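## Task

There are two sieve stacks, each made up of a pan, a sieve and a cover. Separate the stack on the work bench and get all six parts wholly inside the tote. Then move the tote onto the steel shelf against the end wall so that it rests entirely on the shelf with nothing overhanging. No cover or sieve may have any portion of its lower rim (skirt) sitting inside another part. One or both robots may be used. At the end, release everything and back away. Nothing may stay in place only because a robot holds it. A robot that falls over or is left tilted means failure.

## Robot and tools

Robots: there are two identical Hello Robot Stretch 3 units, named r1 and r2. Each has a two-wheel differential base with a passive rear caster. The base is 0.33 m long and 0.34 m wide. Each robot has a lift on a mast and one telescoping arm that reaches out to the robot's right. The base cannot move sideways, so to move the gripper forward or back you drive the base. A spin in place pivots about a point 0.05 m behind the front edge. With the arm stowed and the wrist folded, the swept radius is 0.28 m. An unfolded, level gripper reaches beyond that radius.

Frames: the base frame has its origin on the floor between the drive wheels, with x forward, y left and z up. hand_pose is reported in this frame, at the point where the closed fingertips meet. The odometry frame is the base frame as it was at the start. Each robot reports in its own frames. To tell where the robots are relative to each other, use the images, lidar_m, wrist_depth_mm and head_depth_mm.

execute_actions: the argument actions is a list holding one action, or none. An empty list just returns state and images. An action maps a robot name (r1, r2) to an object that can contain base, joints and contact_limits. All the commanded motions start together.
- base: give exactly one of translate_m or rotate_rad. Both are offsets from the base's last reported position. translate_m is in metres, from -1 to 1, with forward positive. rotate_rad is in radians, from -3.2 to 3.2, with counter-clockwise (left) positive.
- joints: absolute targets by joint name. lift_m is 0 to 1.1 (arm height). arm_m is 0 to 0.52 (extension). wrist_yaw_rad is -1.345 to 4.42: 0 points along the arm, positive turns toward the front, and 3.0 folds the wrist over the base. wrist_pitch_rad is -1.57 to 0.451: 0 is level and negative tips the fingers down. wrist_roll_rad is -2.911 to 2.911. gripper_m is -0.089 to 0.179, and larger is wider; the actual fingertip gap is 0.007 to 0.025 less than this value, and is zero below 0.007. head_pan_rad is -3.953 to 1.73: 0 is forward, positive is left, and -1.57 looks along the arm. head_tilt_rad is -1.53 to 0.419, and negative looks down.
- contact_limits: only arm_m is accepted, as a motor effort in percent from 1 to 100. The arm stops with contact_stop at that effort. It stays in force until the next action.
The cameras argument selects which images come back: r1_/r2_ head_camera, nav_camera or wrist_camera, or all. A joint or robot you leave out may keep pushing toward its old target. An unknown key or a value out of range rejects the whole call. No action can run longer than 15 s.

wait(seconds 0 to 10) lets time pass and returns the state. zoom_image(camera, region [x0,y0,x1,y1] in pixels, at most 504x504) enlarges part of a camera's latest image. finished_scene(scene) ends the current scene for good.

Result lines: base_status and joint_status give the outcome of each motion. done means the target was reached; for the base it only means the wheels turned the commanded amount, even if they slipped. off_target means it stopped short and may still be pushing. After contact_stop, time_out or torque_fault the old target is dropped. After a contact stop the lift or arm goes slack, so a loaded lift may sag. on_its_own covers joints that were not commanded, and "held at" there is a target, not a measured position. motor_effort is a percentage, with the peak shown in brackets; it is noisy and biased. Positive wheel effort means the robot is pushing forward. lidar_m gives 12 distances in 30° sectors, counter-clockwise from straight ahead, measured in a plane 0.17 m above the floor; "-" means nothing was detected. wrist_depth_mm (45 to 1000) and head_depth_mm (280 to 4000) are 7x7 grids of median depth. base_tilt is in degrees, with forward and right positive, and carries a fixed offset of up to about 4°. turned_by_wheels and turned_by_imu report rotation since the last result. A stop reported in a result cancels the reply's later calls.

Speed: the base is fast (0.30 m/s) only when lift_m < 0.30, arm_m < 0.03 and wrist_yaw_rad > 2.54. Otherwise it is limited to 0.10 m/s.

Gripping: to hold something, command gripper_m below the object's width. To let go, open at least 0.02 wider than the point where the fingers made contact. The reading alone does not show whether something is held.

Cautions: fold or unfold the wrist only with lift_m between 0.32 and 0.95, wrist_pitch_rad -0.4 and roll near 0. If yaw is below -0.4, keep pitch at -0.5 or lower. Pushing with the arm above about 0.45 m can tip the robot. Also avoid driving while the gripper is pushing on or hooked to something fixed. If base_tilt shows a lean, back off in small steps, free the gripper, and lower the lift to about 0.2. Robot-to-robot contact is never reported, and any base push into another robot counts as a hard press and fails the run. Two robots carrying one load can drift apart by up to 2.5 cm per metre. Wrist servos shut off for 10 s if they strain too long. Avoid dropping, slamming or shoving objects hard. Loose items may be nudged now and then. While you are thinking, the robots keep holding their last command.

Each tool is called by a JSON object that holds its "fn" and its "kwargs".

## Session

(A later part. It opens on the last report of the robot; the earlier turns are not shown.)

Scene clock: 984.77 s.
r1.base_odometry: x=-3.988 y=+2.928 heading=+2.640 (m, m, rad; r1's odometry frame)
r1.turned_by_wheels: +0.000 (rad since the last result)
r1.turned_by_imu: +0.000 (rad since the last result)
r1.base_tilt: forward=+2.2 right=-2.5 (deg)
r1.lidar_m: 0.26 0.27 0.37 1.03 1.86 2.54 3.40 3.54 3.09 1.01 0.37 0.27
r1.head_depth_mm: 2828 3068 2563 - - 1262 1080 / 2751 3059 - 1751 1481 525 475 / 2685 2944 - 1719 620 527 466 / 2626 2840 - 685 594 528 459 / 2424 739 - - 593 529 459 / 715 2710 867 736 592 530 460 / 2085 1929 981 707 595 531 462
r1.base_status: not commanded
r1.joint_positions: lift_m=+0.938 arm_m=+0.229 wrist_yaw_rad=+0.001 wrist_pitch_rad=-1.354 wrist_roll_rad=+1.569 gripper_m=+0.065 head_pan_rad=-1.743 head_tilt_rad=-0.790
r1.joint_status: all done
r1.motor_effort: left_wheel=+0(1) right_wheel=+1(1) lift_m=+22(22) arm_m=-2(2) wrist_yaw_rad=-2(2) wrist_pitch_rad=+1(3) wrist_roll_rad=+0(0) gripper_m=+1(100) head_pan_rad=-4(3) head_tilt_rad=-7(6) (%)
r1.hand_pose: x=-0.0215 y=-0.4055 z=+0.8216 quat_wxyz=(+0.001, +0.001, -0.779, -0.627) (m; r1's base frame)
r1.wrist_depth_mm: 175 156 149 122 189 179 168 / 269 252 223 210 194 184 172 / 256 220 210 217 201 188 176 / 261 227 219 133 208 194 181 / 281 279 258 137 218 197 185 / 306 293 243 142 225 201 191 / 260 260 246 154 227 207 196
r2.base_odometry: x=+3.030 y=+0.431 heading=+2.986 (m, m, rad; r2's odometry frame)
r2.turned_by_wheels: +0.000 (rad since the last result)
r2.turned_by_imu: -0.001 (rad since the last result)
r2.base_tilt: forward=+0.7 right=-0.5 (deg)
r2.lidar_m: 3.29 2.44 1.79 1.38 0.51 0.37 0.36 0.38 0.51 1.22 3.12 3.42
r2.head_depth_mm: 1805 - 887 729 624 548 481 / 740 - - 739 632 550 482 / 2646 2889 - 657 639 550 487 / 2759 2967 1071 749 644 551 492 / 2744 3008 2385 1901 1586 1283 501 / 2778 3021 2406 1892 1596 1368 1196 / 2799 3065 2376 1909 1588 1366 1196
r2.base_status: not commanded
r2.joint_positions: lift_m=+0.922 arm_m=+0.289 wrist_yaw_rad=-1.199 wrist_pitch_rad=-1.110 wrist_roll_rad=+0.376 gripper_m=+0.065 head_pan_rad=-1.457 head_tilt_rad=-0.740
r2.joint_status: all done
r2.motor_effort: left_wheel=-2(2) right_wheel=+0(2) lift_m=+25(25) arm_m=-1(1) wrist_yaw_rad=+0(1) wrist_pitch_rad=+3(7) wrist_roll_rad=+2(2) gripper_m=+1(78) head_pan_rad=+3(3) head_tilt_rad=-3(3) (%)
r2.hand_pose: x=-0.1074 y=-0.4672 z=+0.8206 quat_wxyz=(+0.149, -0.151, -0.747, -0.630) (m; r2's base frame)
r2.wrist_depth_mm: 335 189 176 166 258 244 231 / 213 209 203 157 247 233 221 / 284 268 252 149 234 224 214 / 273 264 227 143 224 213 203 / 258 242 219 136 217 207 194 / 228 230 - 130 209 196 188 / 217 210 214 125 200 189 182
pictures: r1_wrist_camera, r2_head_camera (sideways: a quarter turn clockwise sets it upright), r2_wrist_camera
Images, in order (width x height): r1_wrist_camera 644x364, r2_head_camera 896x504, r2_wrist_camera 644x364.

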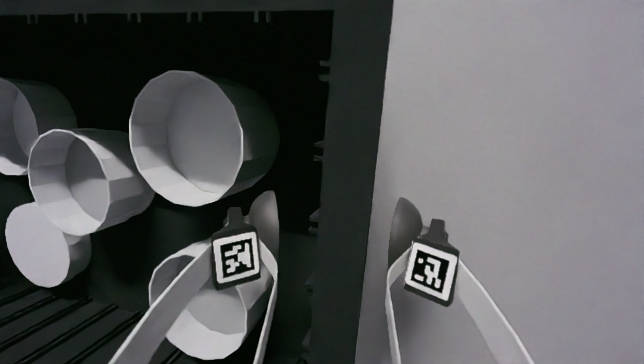

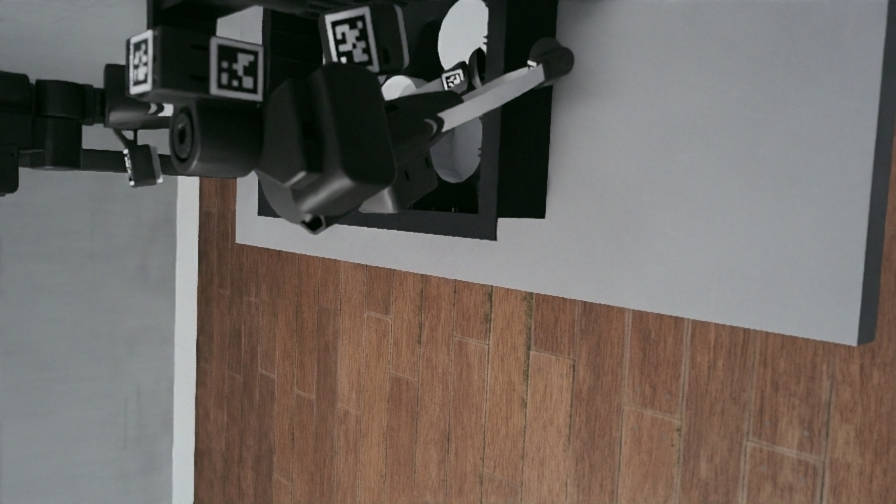

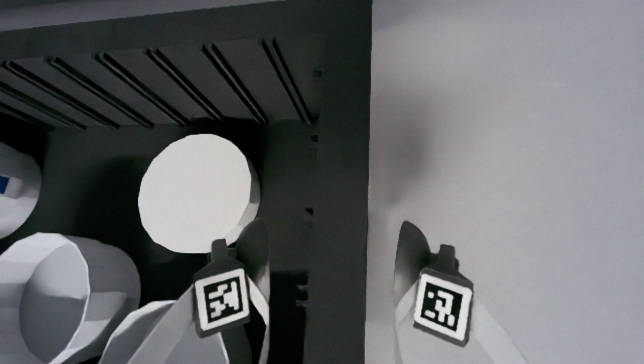

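{"fn": "execute_actions", "kwargs": {"actions": [{"r1":{"joints":{"lift_m":1.008,"arm_m":0.221,"gripper_m":0.075}},"r2":{"joints":{"lift_m":0.992,"arm_m":0.284,"gripper_m":0.075}}}], "cameras": ["r1_wrist_camera","r2_wrist_camera"]}}

{"fn": "execute_actions", "kwargs": {"actions": [{"r1":{"base":{"translate_m":-0.2},"joints":{"arm_m":0.0,"head_pan_rad":-1.3}},"r2":{"base":{"translate_m":0.2},"joints":{"arm_m":0.06,"head_pan_rad":-1.9}}}]}}

Scene clock: 988.83 s.
r1.base_odometry: x=-3.988 y=+2.928 heading=+2.640 (m, m, rad; r1's odometry frame)
r1.turned_by_wheels: +0.000 (rad since the last result)
r1.turned_by_imu: +0.000 (rad since the last result)
r1.base_tilt: forward=+2.1 right=-2.5 (deg)
r1.lidar_m: 0.26 0.27 0.38 1.03 1.85 2.54 3.40 3.53 3.11 1.01 0.37 0.27
r1.head_depth_mm: 2770 - - 1787 1518 1284 1080 / 2641 - 2277 1847 1521 525 475 / 2562 2945 2376 1696 620 527 466 / - - - 691 599 528 458 / 650 - - 714 594 529 459 / 1122 2842 874 760 593 531 460 / 2346 1918 981 707 595 532 461
r1.base_status: not commanded
r1.joint_positions: lift_m=+1.007 arm_m=+0.221 wrist_yaw_rad=+0.001 wrist_pitch_rad=-1.353 wrist_roll_rad=+1.569 gripper_m=+0.075 head_pan_rad=-1.743 head_tilt_rad=-0.790
r1.joint_status: all done
r1.motor_effort: left_wheel=-1(1) right_wheel=+1(1) lift_m=+46(45) arm_m=-3(6) wrist_yaw_rad=-2(2) wrist_pitch_rad=+1(2) wrist_roll_rad=+0(0) gripper_m=+0(53) head_pan_rad=-3(4) head_tilt_rad=-7(5) (%)
r1.hand_pose: x=-0.0215 y=-0.3978 z=+0.8907 quat_wxyz=(+0.001, +0.001, -0.780, -0.626) (m; r1's base frame)
r1.wrist_depth_mm: 248 228 206 189 249 238 222 / 353 330 282 261 257 242 228 / 357 325 283 276 266 249 231 / 381 330 315 294 277 257 240 / 390 358 339 299 293 263 245 / 331 344 320 315 303 269 251 / 431 288 274 273 302 285 259
r2.base_odometry: x=+3.030 y=+0.431 heading=+2.986 (m, m, rad; r2's odometry frame)
r2.turned_by_wheels: +0.000 (rad since the last result)
r2.turned_by_imu: -0.001 (rad since the last result)
r2.base_tilt: forward=+0.8 right=-0.5 (deg)
r2.lidar_m: 3.29 2.44 1.79 1.39 0.51 0.37 0.36 0.38 0.52 1.22 3.16 3.42
r2.head_depth_mm: - 1602 855 759 623 549 482 / - - - 738 631 550 482 / 2649 - 831 740 642 550 486 / 2717 2962 1069 748 643 551 493 / 2768 3014 2383 1911 1587 1281 503 / 2787 3005 2367 1921 1603 1368 1202 / 2795 3073 2372 1915 1586 1365 1193
r2.base_status: not commanded
r2.joint_positions: lift_m=+0.992 arm_m=+0.284 wrist_yaw_rad=-1.199 wrist_pitch_rad=-1.110 wrist_roll_rad=+0.376 gripper_m=+0.075 head_pan_rad=-1.457 head_tilt_rad=-0.740
r2.joint_status: all done
r2.motor_effort: left_wheel=-2(1) right_wheel=+1(1) lift_m=+32(32) arm_m=-2(3) wrist_yaw_rad=-1(0) wrist_pitch_rad=+3(3) wrist_roll_rad=+2(2) gripper_m=+1(46) head_pan_rad=+3(3) head_tilt_rad=-3(4) (%)
r2.hand_pose: x=-0.1074 y=-0.4624 z=+0.8903 quat_wxyz=(+0.149, -0.152, -0.747, -0.630) (m; r2's base frame)
r2.wrist_depth_mm: 395 376 366 353 335 320 305 / 416 393 366 339 324 307 294 / 294 287 276 247 309 296 282 / 339 345 305 310 295 280 271 / 329 332 293 292 285 269 259 / 328 293 - 281 276 259 247 / 288 285 281 269 261 250 241
pictures: r1_wrist_camera, r2_wrist_camera
Images, in order (width x height): r1_wrist_camera 644x364, r2_wrist_camera 644x364.

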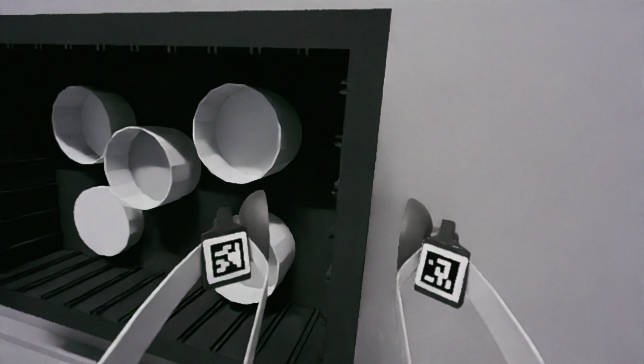

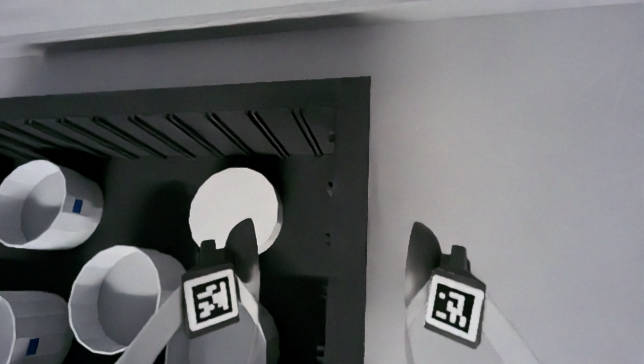

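Scene clock: 991.80 s.
r1.base_odometry: x=-3.813 y=+2.832 heading=+2.640 (m, m, rad; r1's odometry frame)
r1.turned_by_wheels: +0.000 (rad since the last result)
r1.turned_by_imu: +0.000 (rad since the last result)
r1.base_tilt: forward=+2.1 right=-2.5 (deg)
r1.lidar_m: 0.46 0.48 0.66 1.78 1.85 2.54 3.20 3.31 3.11 1.22 0.66 0.48
r1.head_depth_mm: 841 2785 2476 - - - 1085 / 2470 2736 1594 1573 1520 - - / 2509 2832 885 713 636 - 1064 / 1725 1941 891 713 607 529 467 / 1201 1304 880 734 610 529 477 / 921 982 938 700 626 530 487 / 748 785 829 747 627 531 962
r1.base_status: done
r1.joint_positions: lift_m=+1.007 arm_m=+0.003 wrist_yaw_rad=+0.001 wrist_pitch_rad=-1.352 wrist_roll_rad=+1.569 gripper_m=+0.075 head_pan_rad=-1.307 head_tilt_rad=-0.790
r1.joint_status: all done
joint sent to its limit — the command would take r1.arm_m past its lower limit, so that joint was sent only as far as its limit.
r1.motor_effort: left_wheel=+0(5) right_wheel=+3(2) lift_m=+46(46) arm_m=-4(4) wrist_yaw_rad=-2(2) wrist_pitch_rad=+1(1) wrist_roll_rad=+0(0) gripper_m=+1(1) head_pan_rad=+3(33) head_tilt_rad=-6(6) (%)
r1.hand_pose: x=-0.0215 y=-0.1797 z=+0.8907 quat_wxyz=(+0.001, +0.001, -0.780, -0.626) (m; r1's base frame)
r1.wrist_depth_mm: - - - - 966 855 826 / - - - - 980 - 851 / - - - - - - 865 / 412 377 - - - 950 897 / 380 367 351 310 295 993 926 / 384 320 347 319 309 999 937 / 434 381 366 330 789 865 873
r2.base_odometry: x=+2.833 y=+0.462 heading=+2.986 (m, m, rad; r2's odometry frame)
r2.turned_by_wheels: +0.000 (rad since the last result)
r2.turned_by_imu: +0.000 (rad since the last result)
r2.base_tilt: forward=+0.7 right=-0.6 (deg)
r2.lidar_m: 3.10 2.43 1.79 1.73 0.79 0.58 0.56 0.58 0.80 1.22 3.15 3.23
r2.head_depth_mm: 839 872 - - 613 548 1169 / 980 - - 695 625 551 1149 / 1181 - 861 785 613 574 1133 / 1484 - - 702 - 1287 1194 / 2029 - - - - 1304 1199 / 2694 2935 - - - - 1195 / 985 1337 - - - 1345 1199
r2.base_status: done
r2.joint_positions: lift_m=+0.992 arm_m=+0.060 wrist_yaw_rad=-1.199 wrist_pitch_rad=-1.110 wrist_roll_rad=+0.376 gripper_m=+0.075 head_pan_rad=-1.893 head_tilt_rad=-0.740
r2.joint_status: all done
r2.motor_effort: left_wheel=-3(3) right_wheel=+1(5) lift_m=+32(32) arm_m=-3(3) wrist_yaw_rad=-1(0) wrist_pitch_rad=+3(2) wrist_roll_rad=+1(2) gripper_m=+0(1) head_pan_rad=-2(24) head_tilt_rad=-3(3) (%)
r2.hand_pose: x=-0.1075 y=-0.2385 z=+0.8903 quat_wxyz=(+0.149, -0.152, -0.747, -0.630) (m; r2's base frame)
r2.wrist_depth_mm: 435 362 391 360 600 642 619 / 382 363 366 347 734 790 764 / 346 359 346 328 971 - - / 314 346 333 315 - - 993 / 348 334 318 302 292 969 932 / - - - - - - 901 / - - - 997 994 - 849
pictures: r1_head_camera (sideways: a quarter turn clockwise sets it upright), r1_nav_camera (sideways: a quarter turn counterclockwise sets it upright), r1_wrist_camera, r2_head_camera (sideways: a quarter turn clockwise sets it upright), r2_nav_camera (sideways: a quarter turn counterclockwise sets it upright), r2_wrist_camera
Images, in order (width x height): r1_head_camera 896x504, r1_nav_camera 672x504, r1_wrist_camera 644x364, r2_head_camera 896x504, r2_nav_camera 672x504, r2_wrist_camera 644x364.

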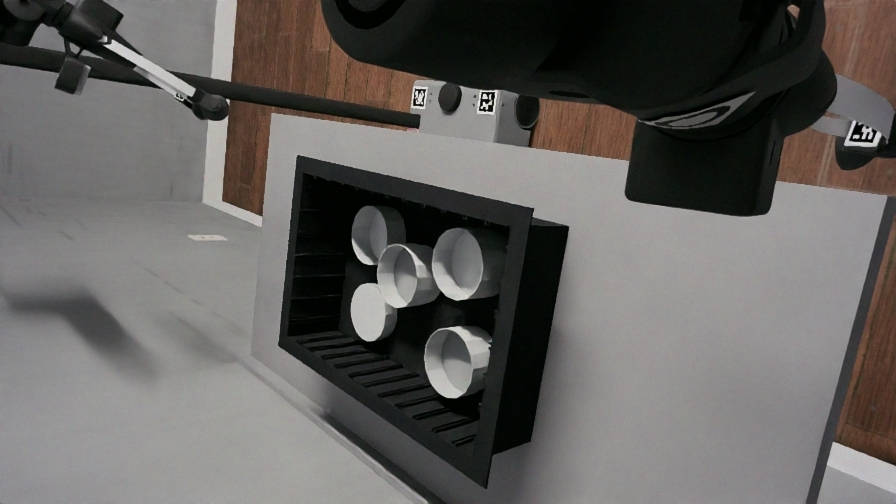

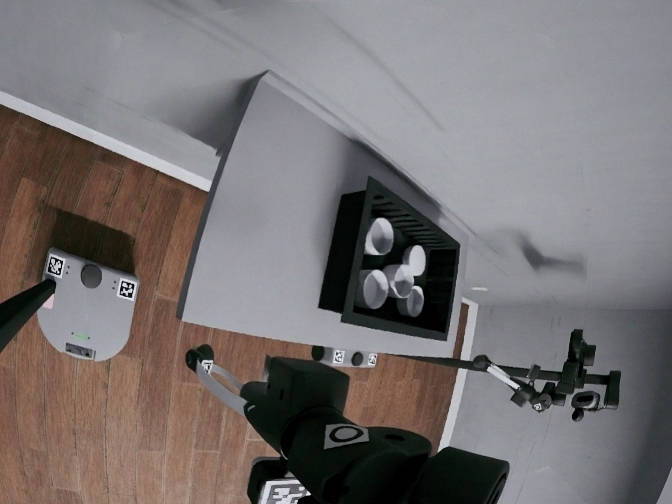

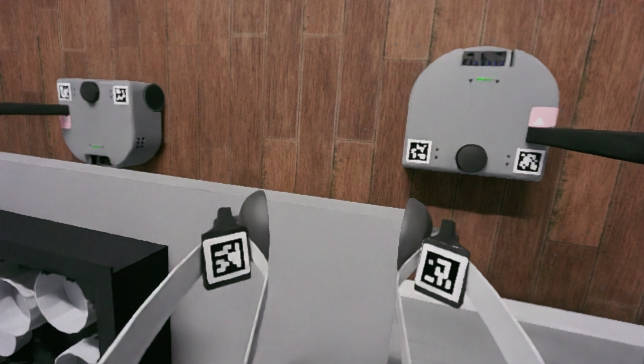

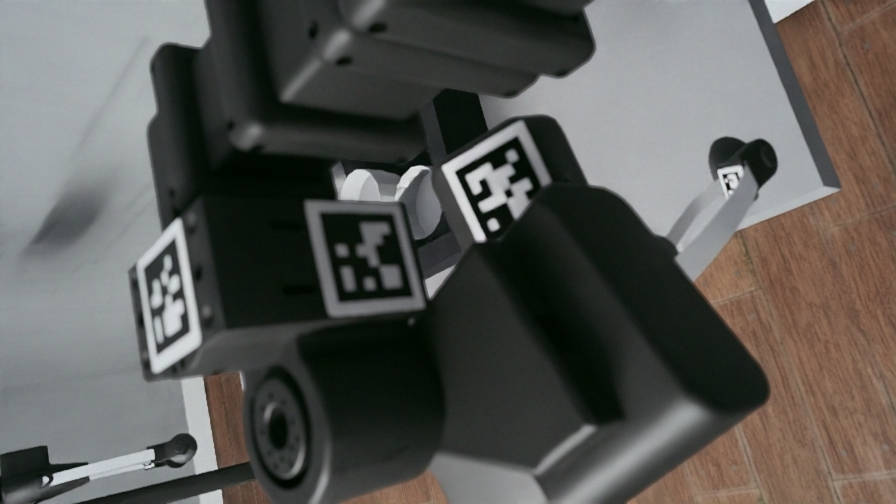

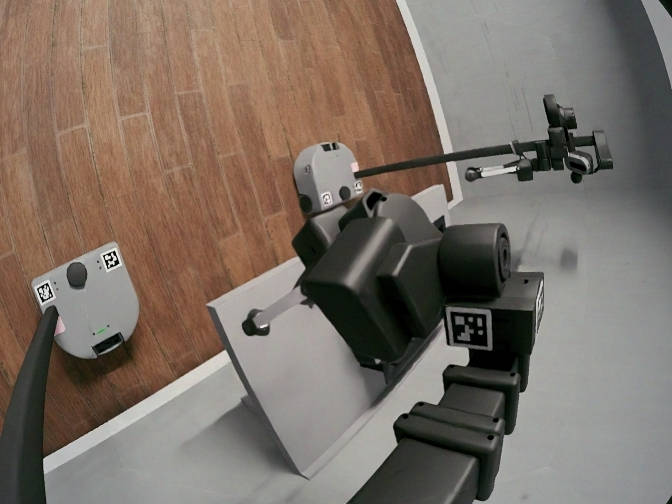

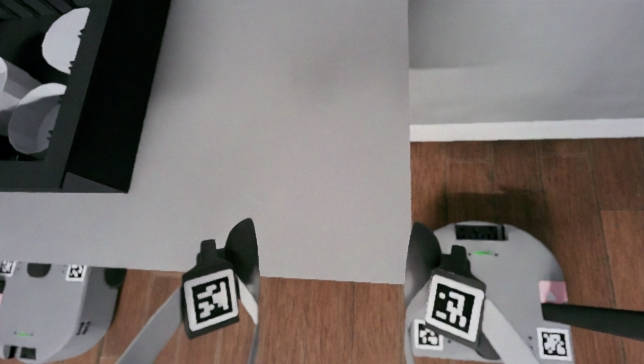

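{"fn": "execute_actions", "kwargs": {"actions": [{"r1":{"base":{"translate_m":-0.11},"joints":{"gripper_m":0.01}},"r2":{"base":{"translate_m":0.11},"joints":{"arm_m":0.005,"gripper_m":0.01}}}], "cameras": ["r1_head_camera","r1_nav_camera"]}}

Scene clock: 997.13 s.
r1.base_odometry: x=-3.717 y=+2.779 heading=+2.640 (m, m, rad; r1's odometry frame)
r1.turned_by_wheels: +0.000 (rad since the last result)
r1.turned_by_imu: +0.000 (rad since the last result)
r1.base_tilt: forward=+2.1 right=-2.4 (deg)
r1.lidar_m: 0.57 0.60 0.82 1.78 1.85 2.53 3.08 3.20 3.10 1.23 0.82 0.60
r1.head_depth_mm: 904 2779 2462 - - - 1091 / 2476 2746 2277 1633 1532 - 1083 / 2570 2876 2189 1681 1528 - 1124 / 2141 2433 899 783 1414 1297 1128 / 1499 1630 891 695 624 540 1086 / 1151 1212 893 724 628 531 488 / 933 981 939 726 628 531 1074
r1.base_status: done
r1.joint_positions: lift_m=+1.007 arm_m=+0.003 wrist_yaw_rad=+0.001 wrist_pitch_rad=-1.352 wrist_roll_rad=+1.569 gripper_m=+0.010 head_pan_rad=-1.307 head_tilt_rad=-0.790
r1.joint_status: all done
r1.motor_effort: left_wheel=+0(4) right_wheel=+2(3) lift_m=+46(46) arm_m=-4(4) wrist_yaw_rad=-2(1) wrist_pitch_rad=+2(1) wrist_roll_rad=+0(0) gripper_m=+0(97) head_pan_rad=+4(3) head_tilt_rad=-4(6) (%)
r1.hand_pose: x=-0.0215 y=-0.1797 z=+0.8907 quat_wxyz=(+0.001, +0.001, -0.780, -0.626) (m; r1's base frame)
r1.wrist_depth_mm: - - - - 984 872 809 / - - - - 969 - 834 / - - - - - - 858 / - - - - - 942 914 / 471 - - - - - 906 / 428 402 368 354 - - 923 / 362 388 365 333 919 - 948
r2.base_odometry: x=+2.724 y=+0.479 heading=+2.986 (m, m, rad; r2's odometry frame)
r2.turned_by_wheels: +0.000 (rad since the last result)
r2.turned_by_imu: -0.001 (rad since the last result)
r2.base_tilt: forward=+0.8 right=-0.6 (deg)
r2.lidar_m: 2.99 2.43 1.79 1.72 0.95 0.69 0.67 0.70 0.96 1.22 3.13 3.10
r2.head_depth_mm: 1006 1070 - - - 539 1190 / 1177 1205 - - - - 1170 / 1418 1492 - - - - - / 1777 1981 - - - - - / 2390 2788 2393 - - - - / 2709 2956 2466 - - - - / 932 2812 2316 1634 1565 - 1154
r2.base_status: done
r2.joint_positions: lift_m=+0.992 arm_m=+0.005 wrist_yaw_rad=-1.199 wrist_pitch_rad=-1.110 wrist_roll_rad=+0.376 gripper_m=+0.010 head_pan_rad=-1.893 head_tilt_rad=-0.740
r2.joint_status: all done
r2.motor_effort: left_wheel=-3(5) right_wheel=+1(5) lift_m=+32(32) arm_m=-3(0) wrist_yaw_rad=+0(0) wrist_pitch_rad=+3(3) wrist_roll_rad=+1(1) gripper_m=+2(79) head_pan_rad=-2(2) head_tilt_rad=-3(4) (%)
r2.hand_pose: x=-0.1076 y=-0.1835 z=+0.8903 quat_wxyz=(+0.149, -0.152, -0.747, -0.630) (m; r2's base frame)
r2.wrist_depth_mm: 354 409 390 369 810 788 778 / 363 388 366 348 - 994 960 / 392 368 351 328 - - - / - - - - - - 987 / - - - - - 994 952 / - - - - - - 934 / - - - 992 - - 896
pictures: r1_head_camera (sideways: a quarter turn clockwise sets it upright), r1_nav_camera (sideways: a quarter turn counterclockwise sets it upright)
Images, in order (width x height): r1_head_camera 896x504, r1_nav_camera 672x504.

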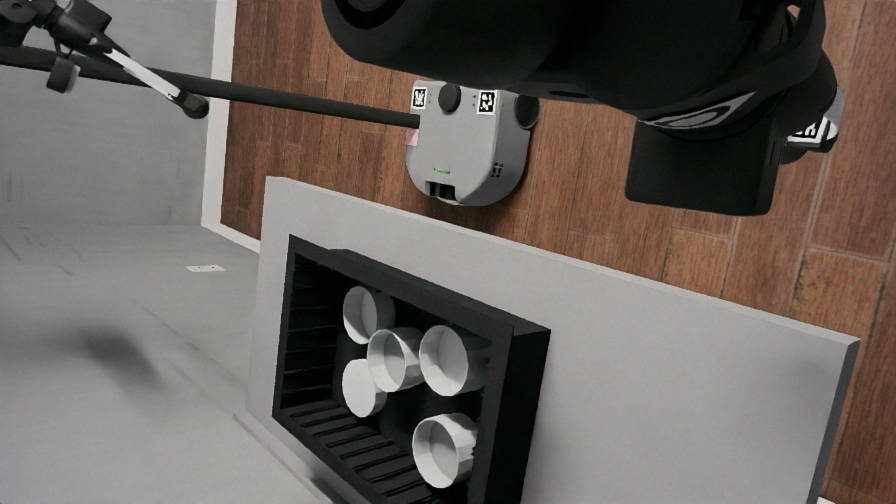

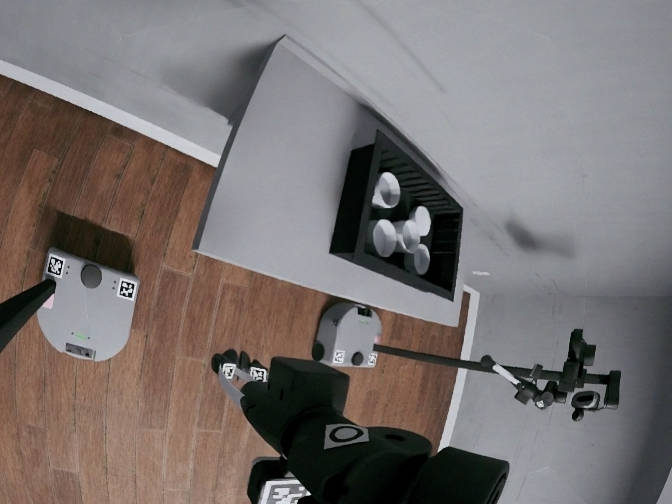

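{"fn": "finished_scene", "kwargs": {"scene": 2}}

The scene is finished: the task was done.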